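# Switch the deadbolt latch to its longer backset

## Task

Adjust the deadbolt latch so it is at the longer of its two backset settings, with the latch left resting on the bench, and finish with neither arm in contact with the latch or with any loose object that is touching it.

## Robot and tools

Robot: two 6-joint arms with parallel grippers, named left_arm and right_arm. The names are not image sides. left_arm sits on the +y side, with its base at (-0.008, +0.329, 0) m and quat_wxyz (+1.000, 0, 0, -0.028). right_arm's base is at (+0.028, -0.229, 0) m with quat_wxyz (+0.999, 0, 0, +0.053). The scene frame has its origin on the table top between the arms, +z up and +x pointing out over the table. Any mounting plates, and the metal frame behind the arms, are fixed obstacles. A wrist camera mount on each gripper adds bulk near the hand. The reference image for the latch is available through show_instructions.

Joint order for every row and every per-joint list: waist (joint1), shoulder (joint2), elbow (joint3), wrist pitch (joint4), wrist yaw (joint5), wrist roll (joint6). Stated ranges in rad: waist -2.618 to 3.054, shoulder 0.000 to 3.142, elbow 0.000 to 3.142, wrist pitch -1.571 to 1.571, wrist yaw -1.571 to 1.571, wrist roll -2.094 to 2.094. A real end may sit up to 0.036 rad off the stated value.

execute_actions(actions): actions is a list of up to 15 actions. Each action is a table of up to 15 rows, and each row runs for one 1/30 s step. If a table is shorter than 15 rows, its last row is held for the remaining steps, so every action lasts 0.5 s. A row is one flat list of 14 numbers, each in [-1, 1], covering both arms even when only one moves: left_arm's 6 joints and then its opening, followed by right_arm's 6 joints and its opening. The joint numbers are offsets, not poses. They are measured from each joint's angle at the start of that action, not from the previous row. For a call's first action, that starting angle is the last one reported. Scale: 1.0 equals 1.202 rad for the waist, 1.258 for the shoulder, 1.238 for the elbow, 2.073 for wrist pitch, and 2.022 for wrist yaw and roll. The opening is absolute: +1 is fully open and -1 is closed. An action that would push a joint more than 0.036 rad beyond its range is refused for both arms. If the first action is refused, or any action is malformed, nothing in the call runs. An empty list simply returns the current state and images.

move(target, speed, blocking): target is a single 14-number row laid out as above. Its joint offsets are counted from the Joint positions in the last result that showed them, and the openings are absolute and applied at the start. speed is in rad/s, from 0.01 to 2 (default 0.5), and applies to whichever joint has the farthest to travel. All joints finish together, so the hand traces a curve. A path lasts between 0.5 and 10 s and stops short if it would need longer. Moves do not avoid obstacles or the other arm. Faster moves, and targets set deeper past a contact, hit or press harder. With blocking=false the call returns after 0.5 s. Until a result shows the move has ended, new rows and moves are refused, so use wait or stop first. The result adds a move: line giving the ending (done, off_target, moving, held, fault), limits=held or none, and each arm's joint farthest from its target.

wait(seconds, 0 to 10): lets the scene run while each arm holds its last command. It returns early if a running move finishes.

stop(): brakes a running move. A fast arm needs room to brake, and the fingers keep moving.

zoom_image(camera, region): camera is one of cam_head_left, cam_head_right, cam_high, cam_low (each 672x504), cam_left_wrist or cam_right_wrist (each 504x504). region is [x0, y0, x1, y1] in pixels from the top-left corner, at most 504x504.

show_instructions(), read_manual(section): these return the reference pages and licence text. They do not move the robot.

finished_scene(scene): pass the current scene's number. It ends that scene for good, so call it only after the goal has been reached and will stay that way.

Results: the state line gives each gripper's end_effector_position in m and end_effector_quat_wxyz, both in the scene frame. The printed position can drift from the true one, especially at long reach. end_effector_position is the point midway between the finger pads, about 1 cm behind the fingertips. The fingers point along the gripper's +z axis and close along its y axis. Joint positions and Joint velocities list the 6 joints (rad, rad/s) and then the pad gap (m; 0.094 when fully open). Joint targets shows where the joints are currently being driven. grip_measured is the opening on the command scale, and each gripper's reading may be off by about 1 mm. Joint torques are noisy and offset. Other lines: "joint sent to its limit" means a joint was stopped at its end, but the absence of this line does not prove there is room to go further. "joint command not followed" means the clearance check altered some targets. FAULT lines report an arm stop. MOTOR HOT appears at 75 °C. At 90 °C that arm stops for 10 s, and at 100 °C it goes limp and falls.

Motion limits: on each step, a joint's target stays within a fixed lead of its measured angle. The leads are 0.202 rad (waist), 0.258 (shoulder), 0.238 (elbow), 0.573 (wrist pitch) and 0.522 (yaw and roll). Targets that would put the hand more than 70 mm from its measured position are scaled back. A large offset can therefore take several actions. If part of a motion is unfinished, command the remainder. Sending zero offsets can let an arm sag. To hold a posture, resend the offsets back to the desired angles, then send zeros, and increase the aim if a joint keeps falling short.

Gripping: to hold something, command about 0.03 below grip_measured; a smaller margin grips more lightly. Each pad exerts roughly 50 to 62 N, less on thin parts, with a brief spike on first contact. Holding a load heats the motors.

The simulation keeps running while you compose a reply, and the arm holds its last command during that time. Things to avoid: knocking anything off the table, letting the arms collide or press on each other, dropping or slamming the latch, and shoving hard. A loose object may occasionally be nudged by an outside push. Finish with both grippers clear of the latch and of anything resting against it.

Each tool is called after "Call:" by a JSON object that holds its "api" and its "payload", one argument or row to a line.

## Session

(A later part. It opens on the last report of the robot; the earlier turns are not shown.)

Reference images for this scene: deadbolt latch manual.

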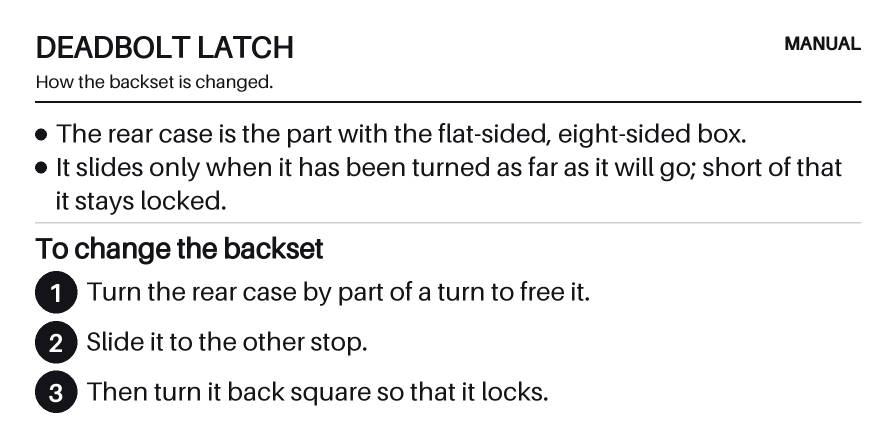

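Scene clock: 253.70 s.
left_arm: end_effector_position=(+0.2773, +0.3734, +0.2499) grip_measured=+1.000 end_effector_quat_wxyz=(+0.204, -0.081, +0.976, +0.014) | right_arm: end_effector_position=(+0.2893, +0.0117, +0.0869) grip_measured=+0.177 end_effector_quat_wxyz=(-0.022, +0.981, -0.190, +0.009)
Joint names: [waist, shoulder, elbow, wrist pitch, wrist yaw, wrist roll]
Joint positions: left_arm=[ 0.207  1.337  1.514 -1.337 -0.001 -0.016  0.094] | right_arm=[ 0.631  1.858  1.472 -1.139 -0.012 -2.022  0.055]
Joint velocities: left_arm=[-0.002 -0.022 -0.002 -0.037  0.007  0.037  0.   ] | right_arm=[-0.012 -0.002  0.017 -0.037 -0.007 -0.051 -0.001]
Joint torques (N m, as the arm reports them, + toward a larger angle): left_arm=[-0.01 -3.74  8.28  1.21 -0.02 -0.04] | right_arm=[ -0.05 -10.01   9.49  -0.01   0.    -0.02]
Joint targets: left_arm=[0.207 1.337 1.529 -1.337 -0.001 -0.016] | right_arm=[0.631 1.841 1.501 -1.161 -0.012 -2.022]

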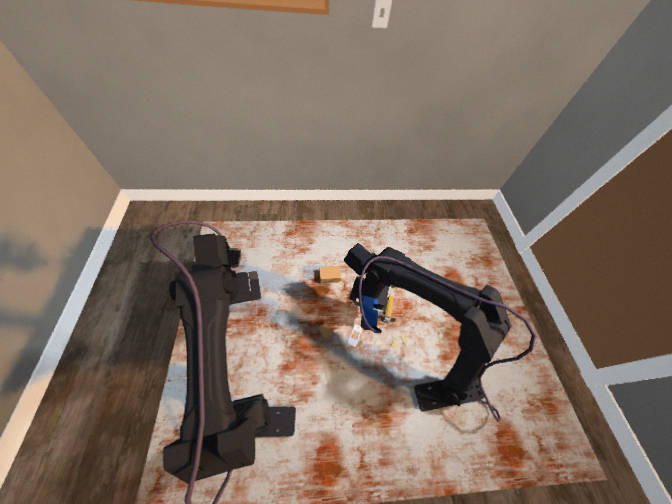

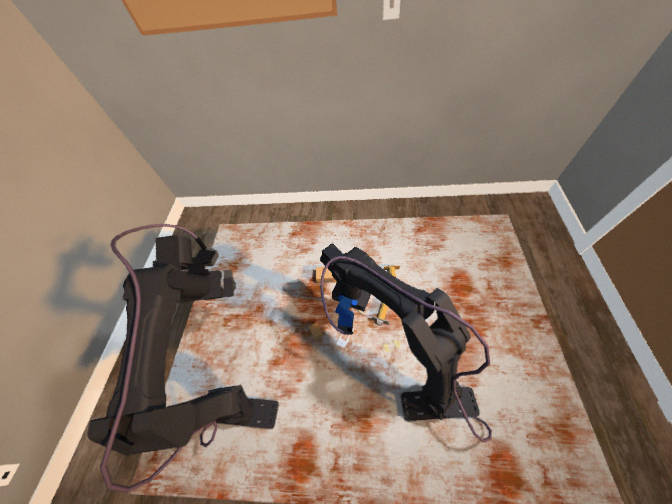

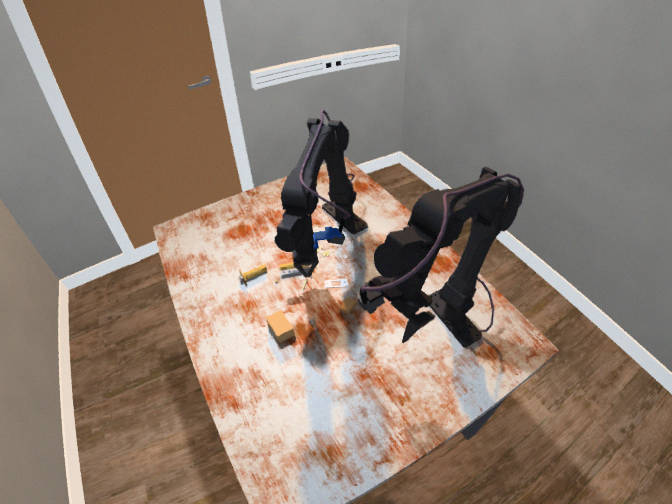

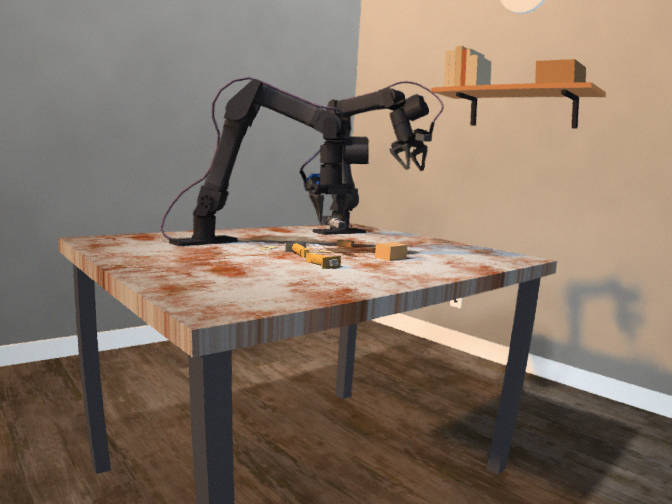

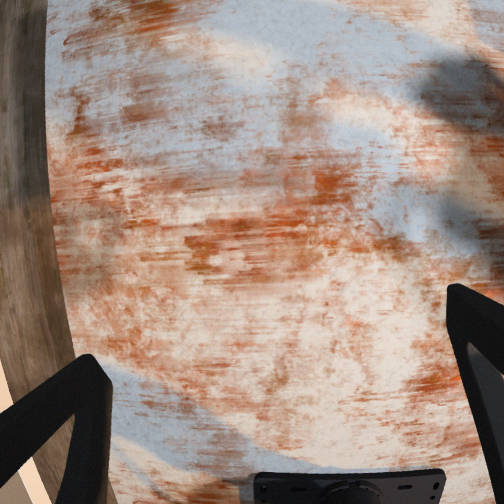

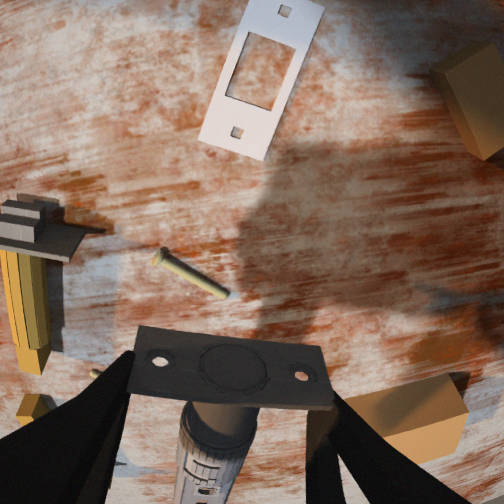

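Call:
{"api": "move", "payload": {
  "target": [0,0.289,-0.9,0.75,0,0,1, -0.29,-0.135,0.024,-0.097,-0.068,0.95,-0.3],
  "speed": 1.0
}}

Call:
{"api": "move", "payload": {
  "target": [-0.921,0.02,-0.07,0.57,-0.024,0,1, 0,0,0.015,0,0,0.643,-0.3],
  "speed": 0.8
}}

Scene clock: 273.90 s.
left_arm: end_effector_position=(+0.3543, +0.3856, +0.0110) grip_measured=+1.000 end_effector_quat_wxyz=(+0.396, -0.077, +0.915, +0.027) | right_arm: end_effector_position=(+0.3051, -0.0871, +0.1331) grip_measured=+0.176 end_effector_quat_wxyz=(-0.007, -0.251, +0.966, +0.065)
Joint names: [waist, shoulder, elbow, wrist pitch, wrist yaw, wrist roll]
Joint positions: left_arm=[ 0.208  1.621  0.458  0.408 -0.001 -0.017  0.094] | right_arm=[ 0.291  1.712  1.472 -1.326 -0.131 -0.112  0.055]
Joint velocities: left_arm=[-0.002  0.012 -0.002 -0.007 -0.022  0.037  0.   ] | right_arm=[-0.002  0.007 -0.007 -0.037  0.022  0.037  0.001]
Joint torques (N m, as the arm reports them, + toward a larger angle): left_arm=[-0.1   0.61  1.42 -0.02 -0.02 -0.04] | right_arm=[-0.52 -9.05  9.35  0.01 -0.25  0.09]
Joint targets: left_arm=[0.207 1.696 0.404 0.229 -0.001 -0.016] | right_arm=[0.283 1.688 1.502 -1.340 -0.149 -0.101]
move: off_target (left_arm, right_arm); limits=none; left_arm: farthest joint: the wrist pitch, 0.190 radians from its target (1.555 radians at the start); right_arm: farthest joint: the elbow, 0.030 radians from its target (0.030 radians at the start)

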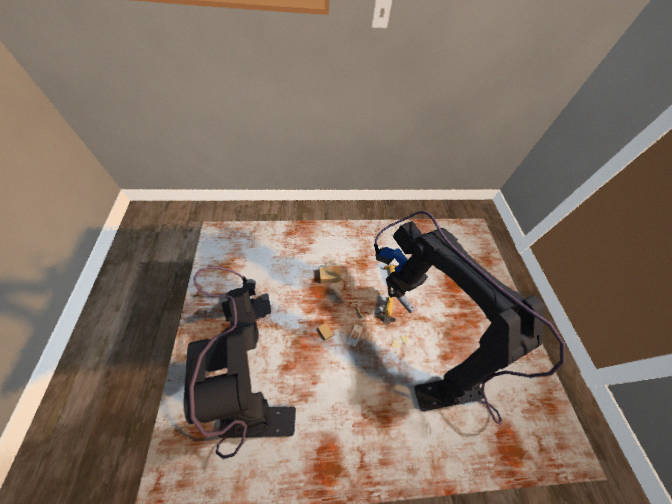

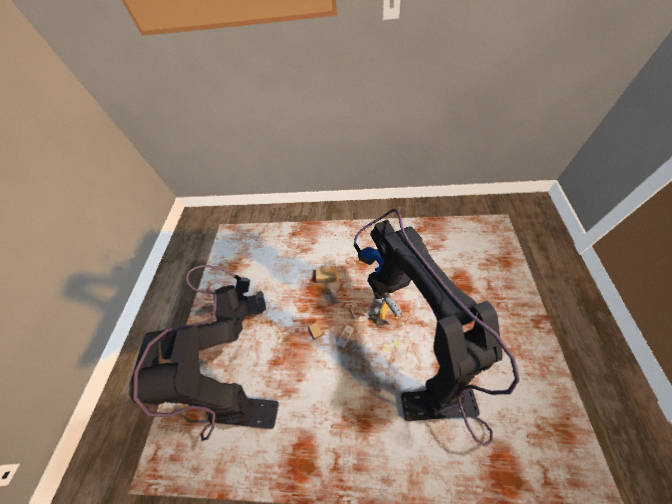

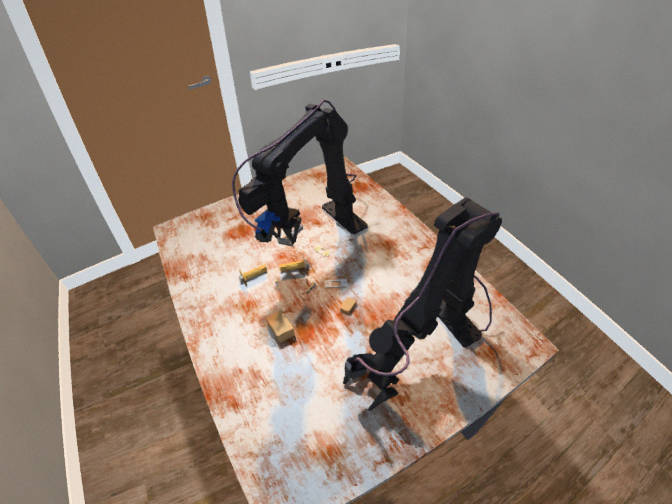

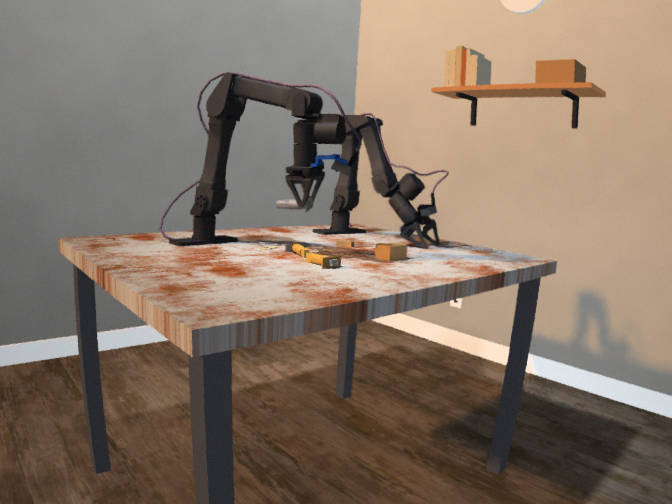

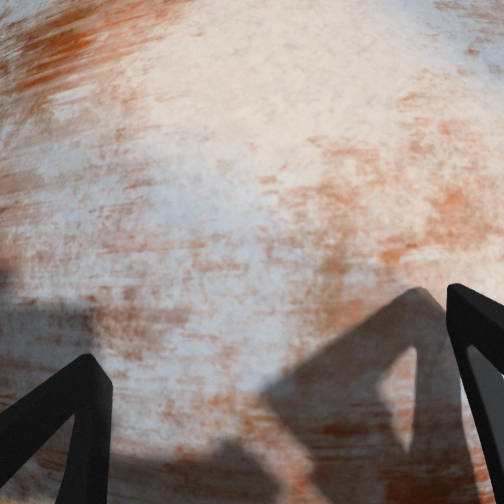

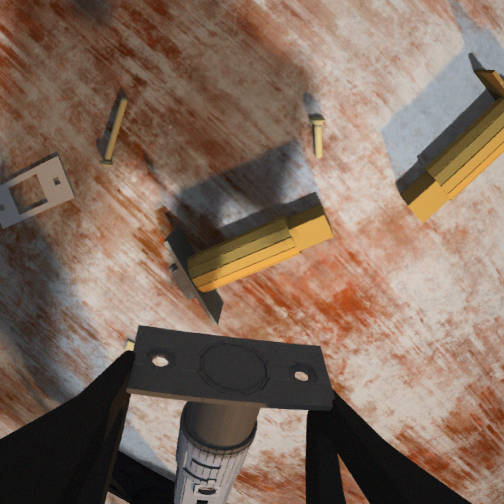

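Scene clock: 276.40 s.
left_arm: end_effector_position=(+0.2353, +0.0027, +0.2489) grip_measured=+1.000 end_effector_quat_wxyz=(+0.725, +0.248, +0.528, -0.367) | right_arm: end_effector_position=(+0.3051, -0.0871, +0.1331) grip_measured=+0.176 end_effector_quat_wxyz=(-0.045, +0.380, +0.923, +0.048)
Joint names: [waist, shoulder, elbow, wrist pitch, wrist yaw, wrist roll]
Joint positions: left_arm=[-0.895  1.631  0.388  1.569 -0.042 -0.017  0.094] | right_arm=[ 0.291  1.712  1.472 -1.326 -0.131  1.178  0.055]
Joint velocities: left_arm=[ 0.007 -0.002 -0.002  0.007 -0.022  0.007  0.   ] | right_arm=[-0.007  0.012 -0.007  0.051 -0.051  0.007  0.   ]
Joint torques (N m, as the arm reports them, + toward a larger angle): left_arm=[-0.3  -4.2   4.23  1.97 -0.07 -0.04] | right_arm=[-0.16 -7.46  8.51  0.19 -0.06  0.15]
Joint targets: left_arm=[-0.899 1.646 0.371 1.571 -0.050 -0.017] | right_arm=[0.291 1.712 1.490 -1.326 -0.131 1.188]
joint sent to its limit (left arm) — the command would take the wrist pitch past its upper limit, so that joint was sent only as far as its limit.
move: off_target (left_arm); limits=none; left_arm: farthest joint: the wrist pitch, 0.021 radians from its target (1.181 radians at the start); right_arm: farthest joint: the elbow, 0.019 radians from its target (0.019 radians at the start)

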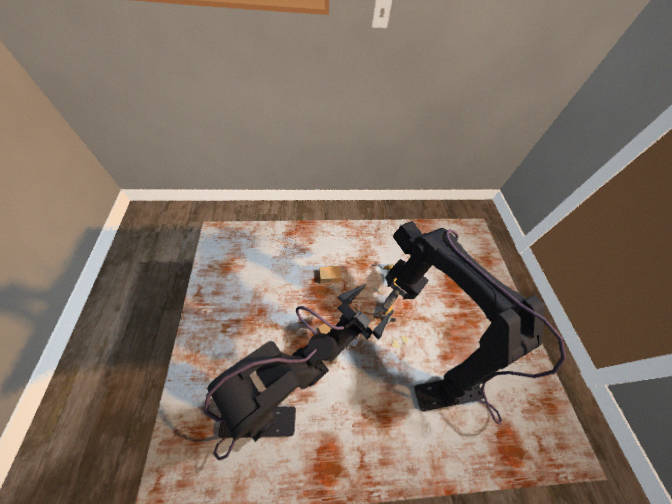

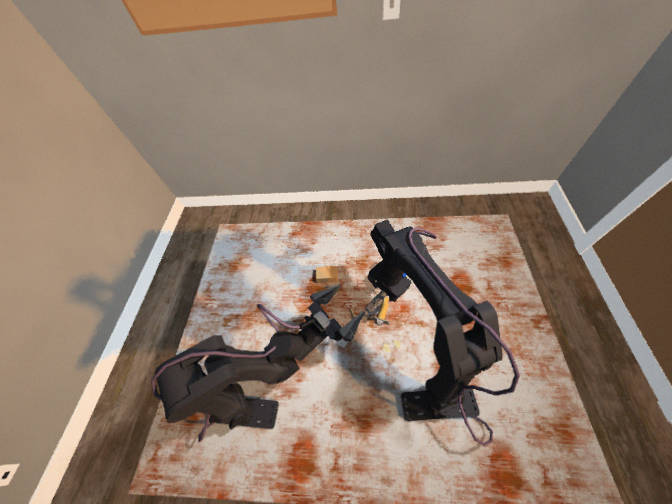

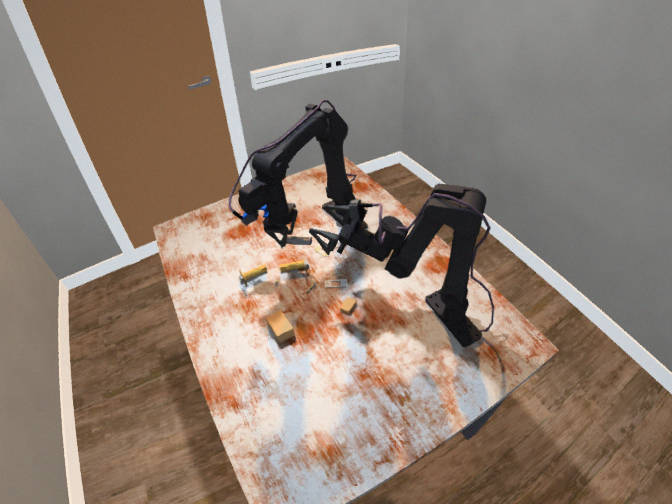

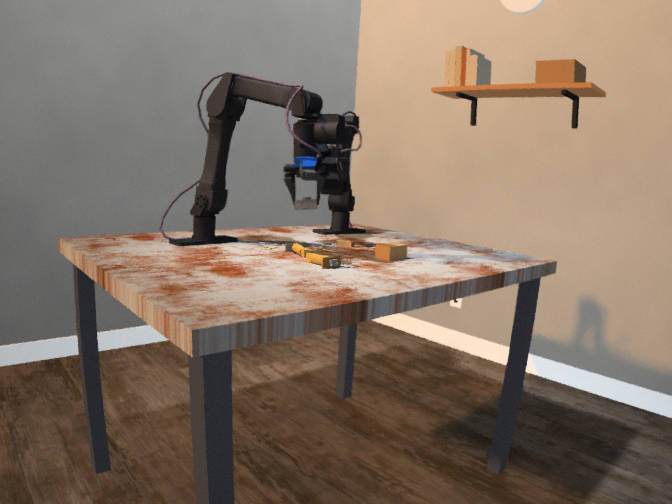

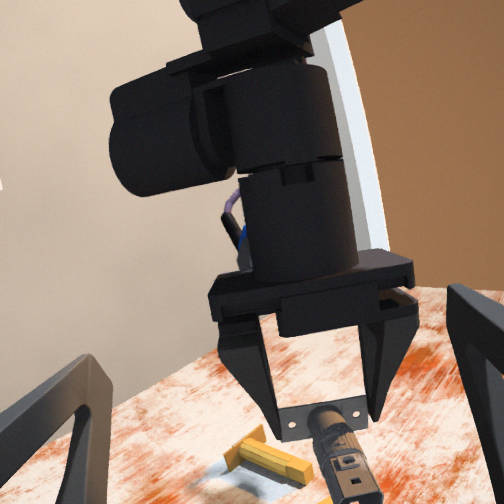

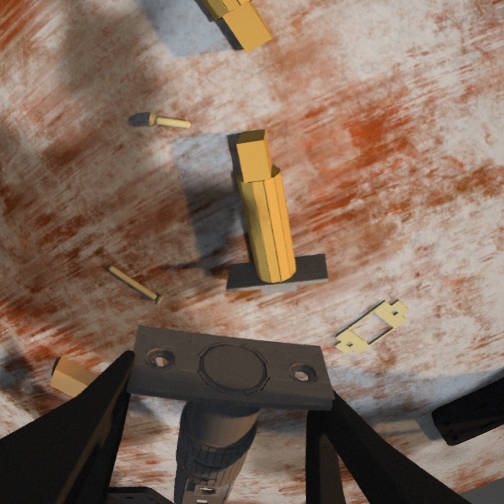

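Call:
{"api": "move", "payload": {
  "target": [0,0.15,0.04,-0.085,0,0.008,1, 0,0,0.015,0,0,0.008,-0.3],
  "speed": 0.4
}}

Scene clock: 290.57 s.
left_arm: end_effector_position=(+0.2501, -0.0181, +0.1469) grip_measured=+1.000 end_effector_quat_wxyz=(+0.637, +0.306, +0.633, -0.316) | right_arm: end_effector_position=(+0.3051, -0.0871, +0.1331) grip_measured=+0.176 end_effector_quat_wxyz=(-0.045, +0.383, +0.922, +0.048)
Joint names: [waist, shoulder, elbow, wrist pitch, wrist yaw, wrist roll]
Joint positions: left_arm=[-0.895  1.811  0.413  1.41  -0.042 -0.01   0.094] | right_arm=[ 0.291  1.712  1.472 -1.326 -0.131  1.183  0.055]
Joint velocities: left_arm=[-0.002 -0.002 -0.002  0.007 -0.051 -0.007  0.   ] | right_arm=[ 0.012 -0.007 -0.012  0.007 -0.037 -0.007 -0.001]
Joint torques (N m, as the arm reports them, + toward a larger angle): left_arm=[-0.06 -5.89  6.99  1.95 -0.01  0.07] | right_arm=[-0.14 -7.59  8.66  0.15 -0.06  0.14]
Joint targets: left_arm=[-0.895 1.820 0.437 1.393 -0.042 -0.000] | right_arm=[0.291 1.712 1.490 -1.326 -0.131 1.194]
move: off_target (left_arm); limits=none; left_arm: farthest joint: the elbow, 0.024 radians from its target (0.050 radians at the start); right_arm: farthest joint: the elbow, 0.019 radians from its target (0.019 radians at the start)

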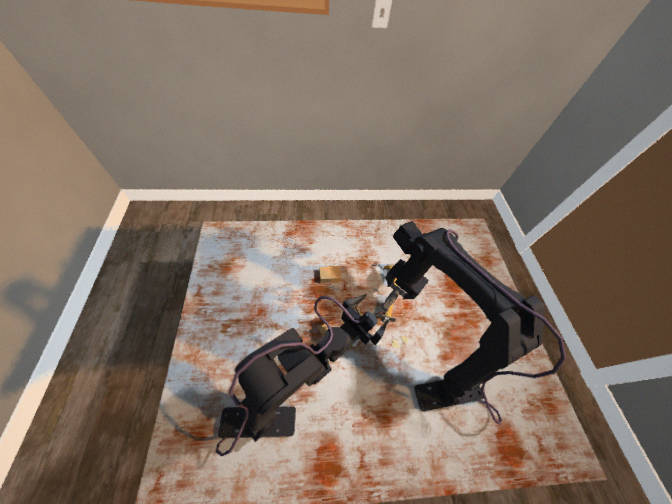

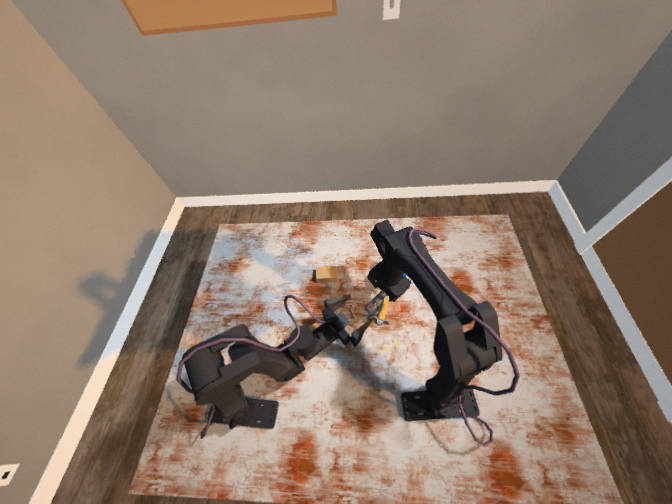

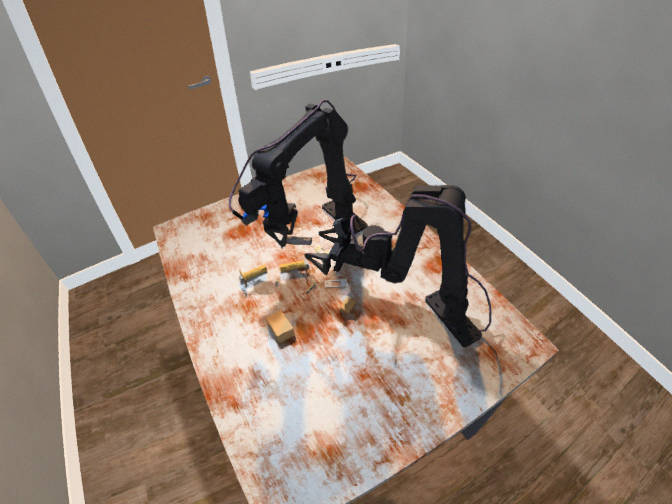

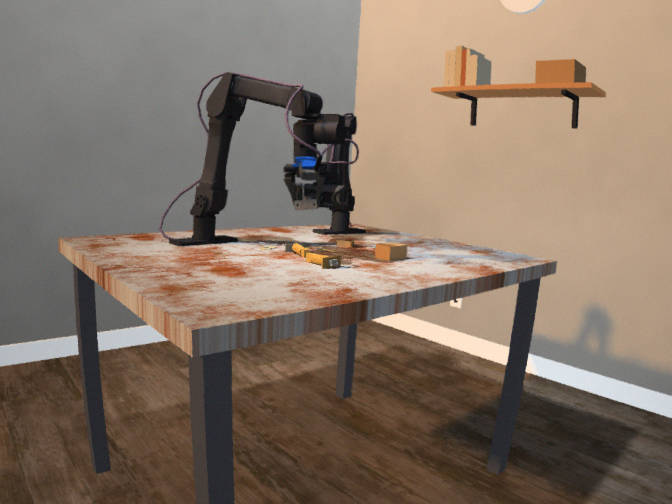

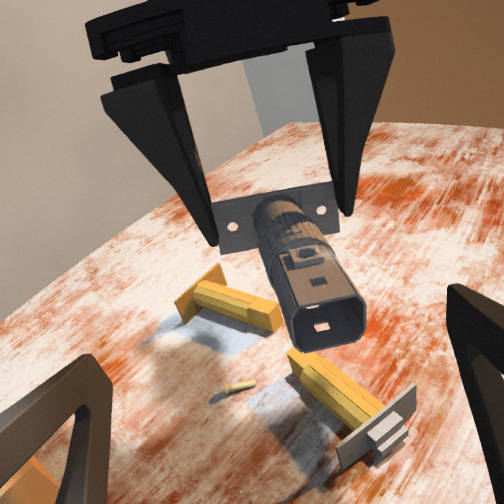

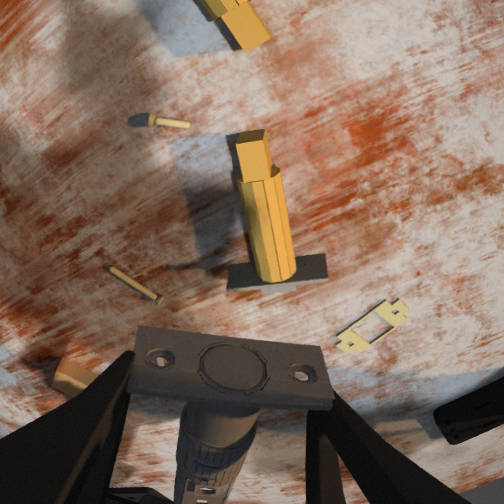

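Call:
{"api": "move", "payload": {
  "target": [0,0.03,0.04,0.01,0,0,1, 0,0,0.015,0,0,0.08,-0.3],
  "speed": 0.3
}}

Scene clock: 302.20 s.
left_arm: end_effector_position=(+0.2540, -0.0235, +0.1517) grip_measured=+1.000 end_effector_quat_wxyz=(+0.645, +0.302, +0.626, -0.320) | right_arm: end_effector_position=(+0.3051, -0.0871, +0.1331) grip_measured=+0.176 end_effector_quat_wxyz=(-0.048, +0.451, +0.890, +0.045)
Joint names: [waist, shoulder, elbow, wrist pitch, wrist yaw, wrist roll]
Joint positions: left_arm=[-0.895  1.834  0.44   1.429 -0.042 -0.01   0.094] | right_arm=[ 0.291  1.712  1.472 -1.326 -0.131  1.335  0.055]
Joint velocities: left_arm=[-0.002 -0.007 -0.017 -0.051 -0.037 -0.066  0.   ] | right_arm=[ 0.017  0.012 -0.002 -0.051 -0.066 -0.051 -0.   ]
Joint torques (N m, as the arm reports them, + toward a larger angle): left_arm=[-0.03 -5.67  6.84  2.16 -0.01 -0.04] | right_arm=[-0.08 -7.71  8.68  0.15 -0.04  0.09]
Joint targets: left_arm=[-0.895 1.849 0.463 1.431 -0.042 -0.010] | right_arm=[0.291 1.712 1.490 -1.326 -0.131 1.345]
move: off_target (left_arm); limits=none; left_arm: farthest joint: the elbow, 0.022 radians from its target (0.049 radians at the start); right_arm: farthest joint: the elbow, 0.019 radians from its target (0.019 radians at the start)

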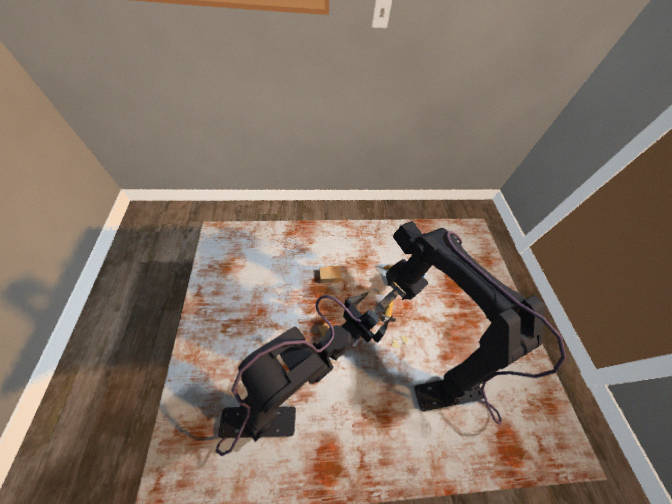

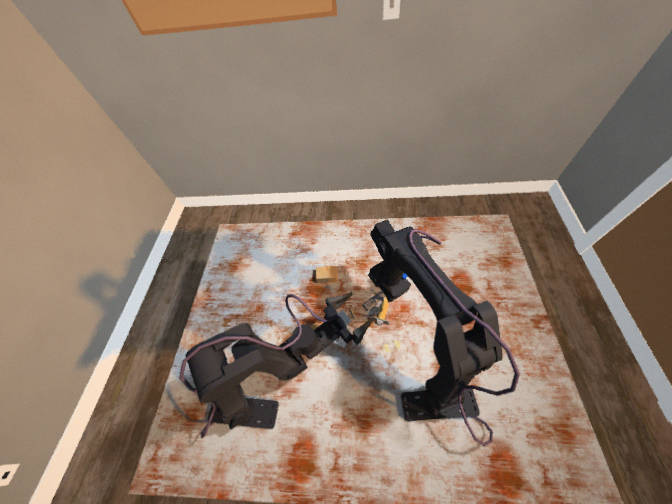

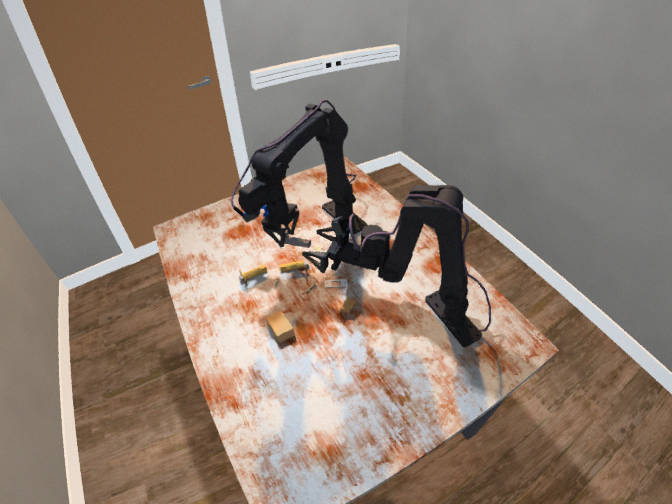

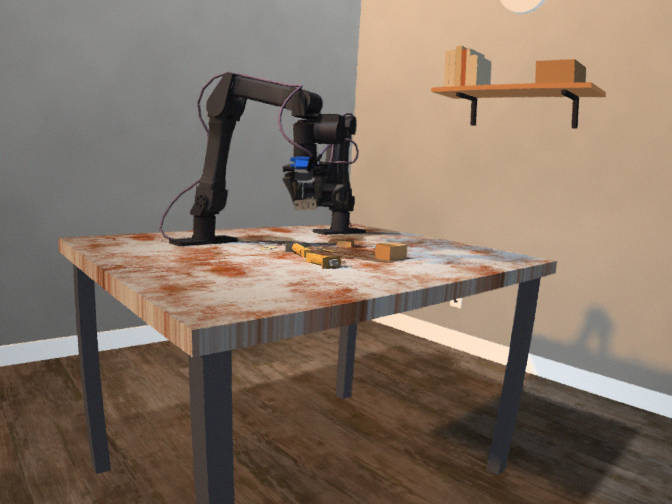

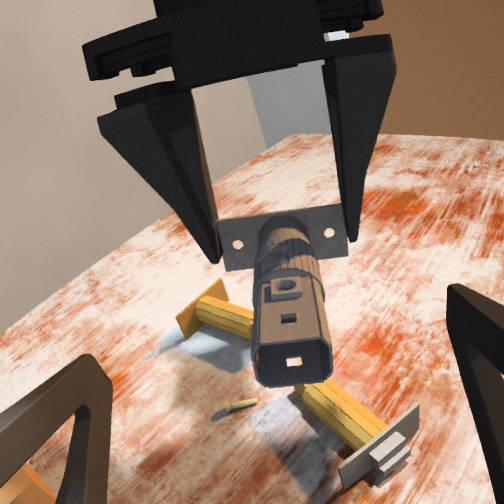

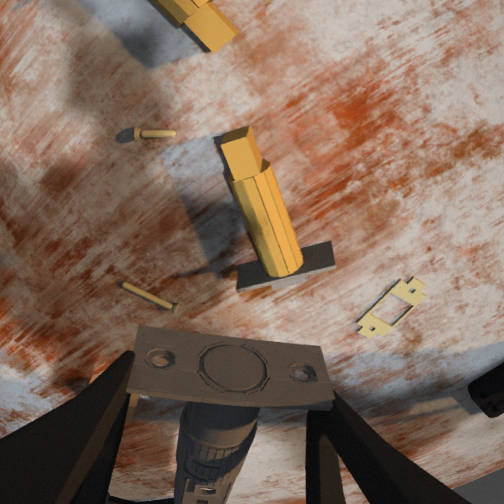

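Call:
{"api": "move", "payload": {
  "target": [0,0.105,0.09,0,0,0,1, 0,0,0.015,0,0,0.005,-0.3],
  "speed": 0.2
}}

Scene clock: 311.43 s.
left_arm: end_effector_position=(+0.2673, -0.0422, +0.1321) grip_measured=+1.000 end_effector_quat_wxyz=(+0.636, +0.306, +0.634, -0.315) | right_arm: end_effector_position=(+0.3051, -0.0871, +0.1331) grip_measured=+0.176 end_effector_quat_wxyz=(-0.048, +0.451, +0.890, +0.045)
Joint names: [waist, shoulder, elbow, wrist pitch, wrist yaw, wrist roll]
Joint positions: left_arm=[-0.895  1.953  0.529  1.433 -0.042 -0.01   0.094] | right_arm=[ 0.291  1.712  1.472 -1.326 -0.131  1.335  0.055]
Joint velocities: left_arm=[ 0.017 -0.017 -0.002  0.022  0.051  0.022  0.   ] | right_arm=[-0.002 -0.007 -0.017 -0.022 -0.037  0.066 -0.001]
Joint torques (N m, as the arm reports them, + toward a larger angle): left_arm=[-0.04 -6.86  6.47  2.04 -0.02 -0.04] | right_arm=[-0.04 -7.47  8.52  0.13 -0.09  0.12]
Joint targets: left_arm=[-0.895 1.966 0.552 1.429 -0.042 -0.010] | right_arm=[0.291 1.712 1.490 -1.326 -0.131 1.344]
move: off_target (left_arm); limits=none; left_arm: farthest joint: the elbow, 0.022 radians from its target (0.111 radians at the start); right_arm: farthest joint: the elbow, 0.019 radians from its target (0.019 radians at the start)

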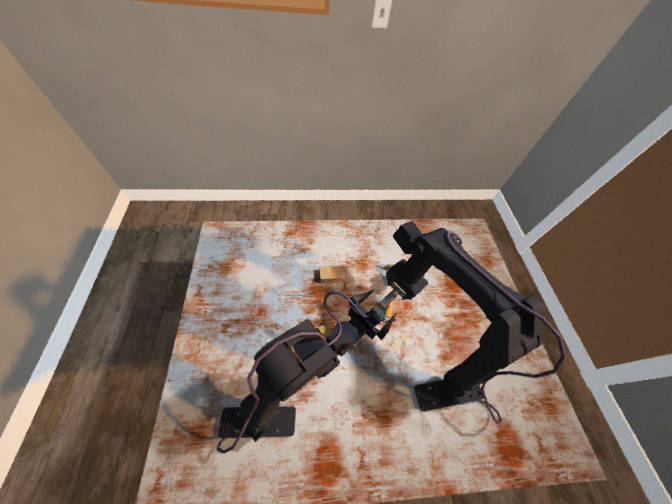

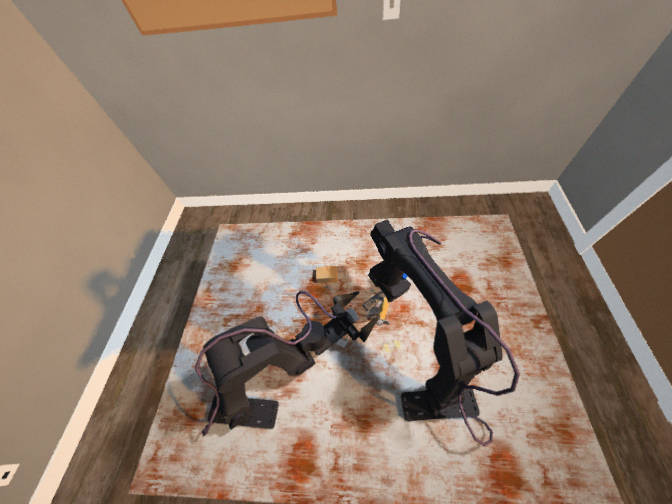

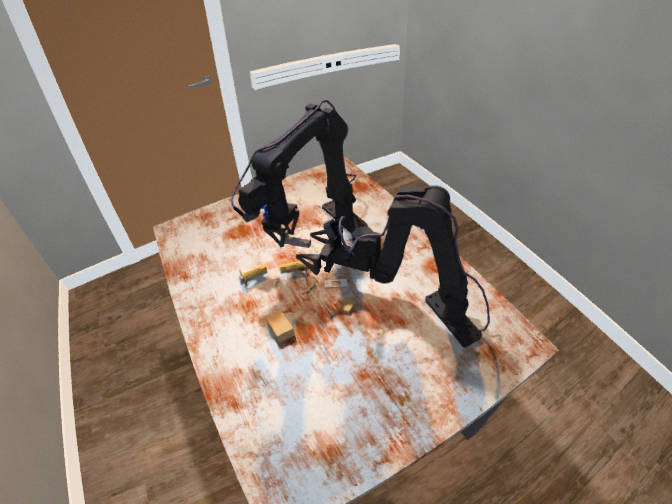

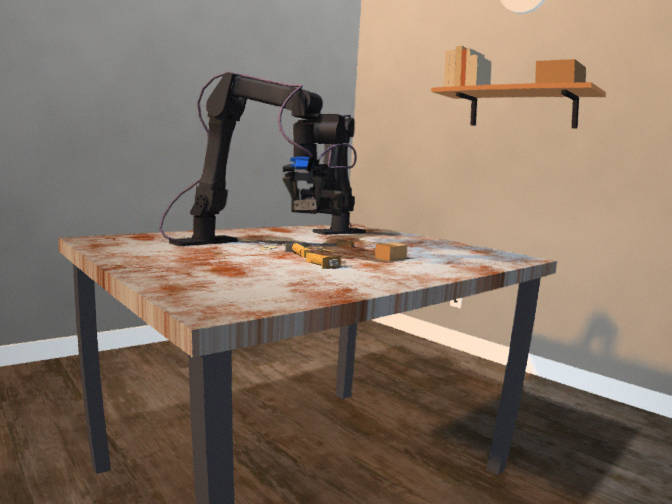

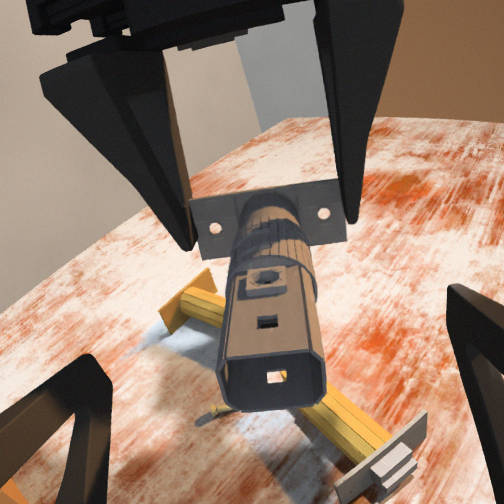

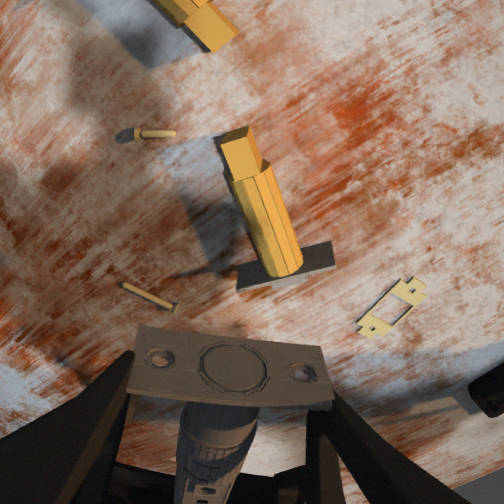

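Call:
{"api": "move", "payload": {
  "target": [0,0.078,0.103,0,0,0,1, 0,0,0.015,0,0,0.005,-0.3],
  "speed": 0.2
}}

Scene clock: 317.23 s.
left_arm: end_effector_position=(+0.2818, -0.0626, +0.1305) grip_measured=+1.000 end_effector_quat_wxyz=(+0.643, +0.302, +0.627, -0.319) | right_arm: end_effector_position=(+0.3051, -0.0871, +0.1331) grip_measured=+0.176 end_effector_quat_wxyz=(-0.048, +0.451, +0.890, +0.045)
Joint names: [waist, shoulder, elbow, wrist pitch, wrist yaw, wrist roll]
Joint positions: left_arm=[-0.895  2.038  0.634  1.434 -0.042 -0.01   0.094] | right_arm=[ 0.291  1.712  1.472 -1.326 -0.131  1.335  0.055]
Joint velocities: left_arm=[-0.002  0.007  0.022  0.037 -0.154 -0.022  0.   ] | right_arm=[ 0.027  0.002  0.017  0.022  0.066 -0.066  0.   ]
Joint torques (N m, as the arm reports them, + toward a larger angle): left_arm=[-0.05 -7.58  6.64  2.15 -0.02 -0.04] | right_arm=[-0.05 -7.43  8.47  0.13 -0.07  0.13]
Joint targets: left_arm=[-0.895 2.051 0.657 1.433 -0.042 -0.010] | right_arm=[0.291 1.712 1.490 -1.326 -0.131 1.345]
move: off_target (left_arm); limits=none; left_arm: farthest joint: the elbow, 0.022 radians from its target (0.128 radians at the start); right_arm: farthest joint: the elbow, 0.019 radians from its target (0.019 radians at the start)

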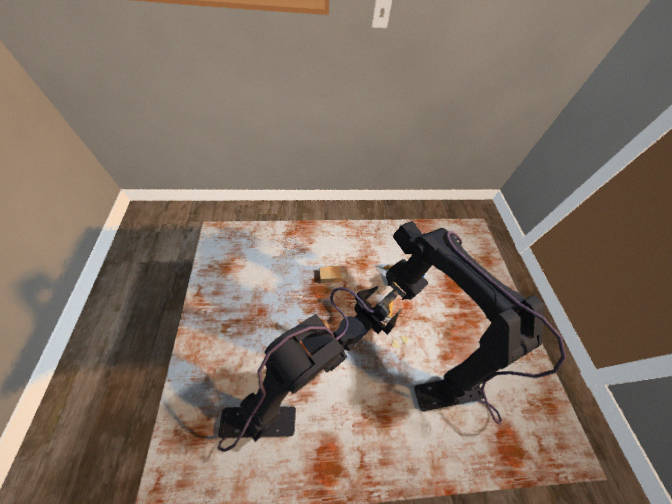

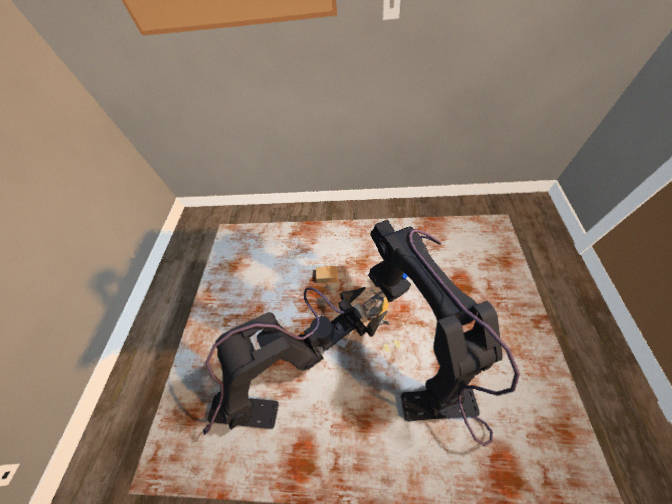

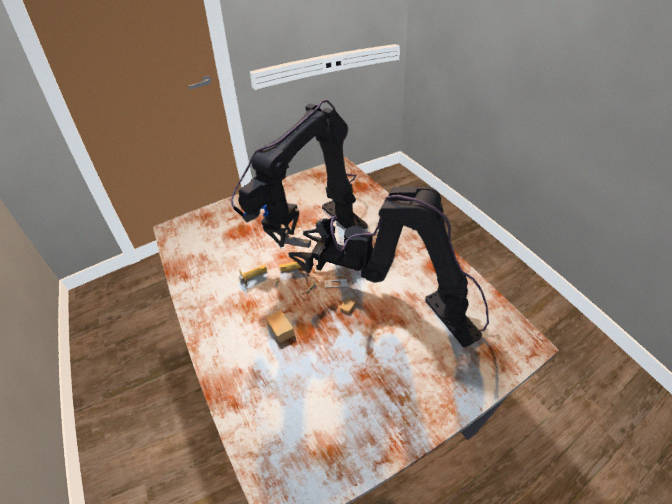

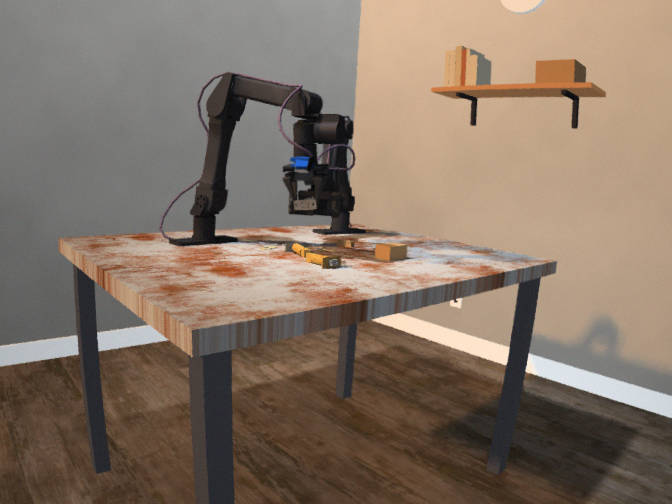

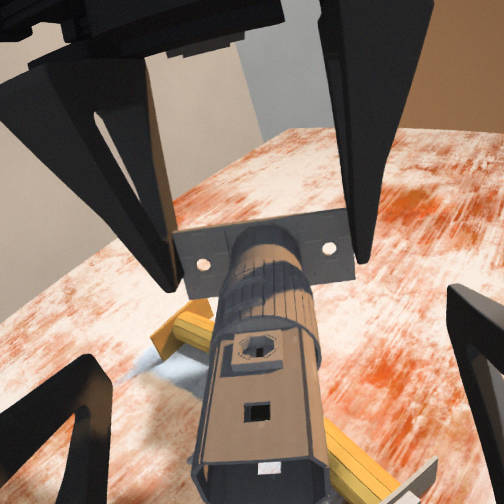

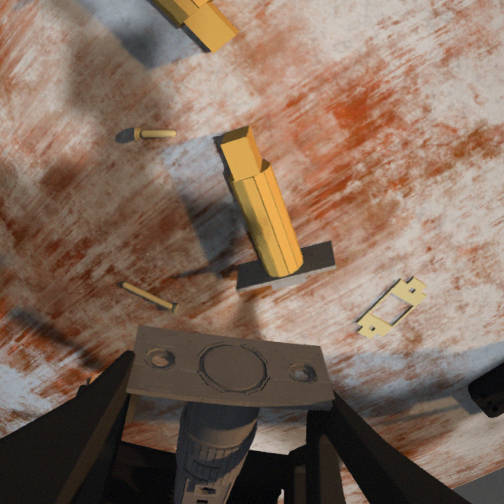

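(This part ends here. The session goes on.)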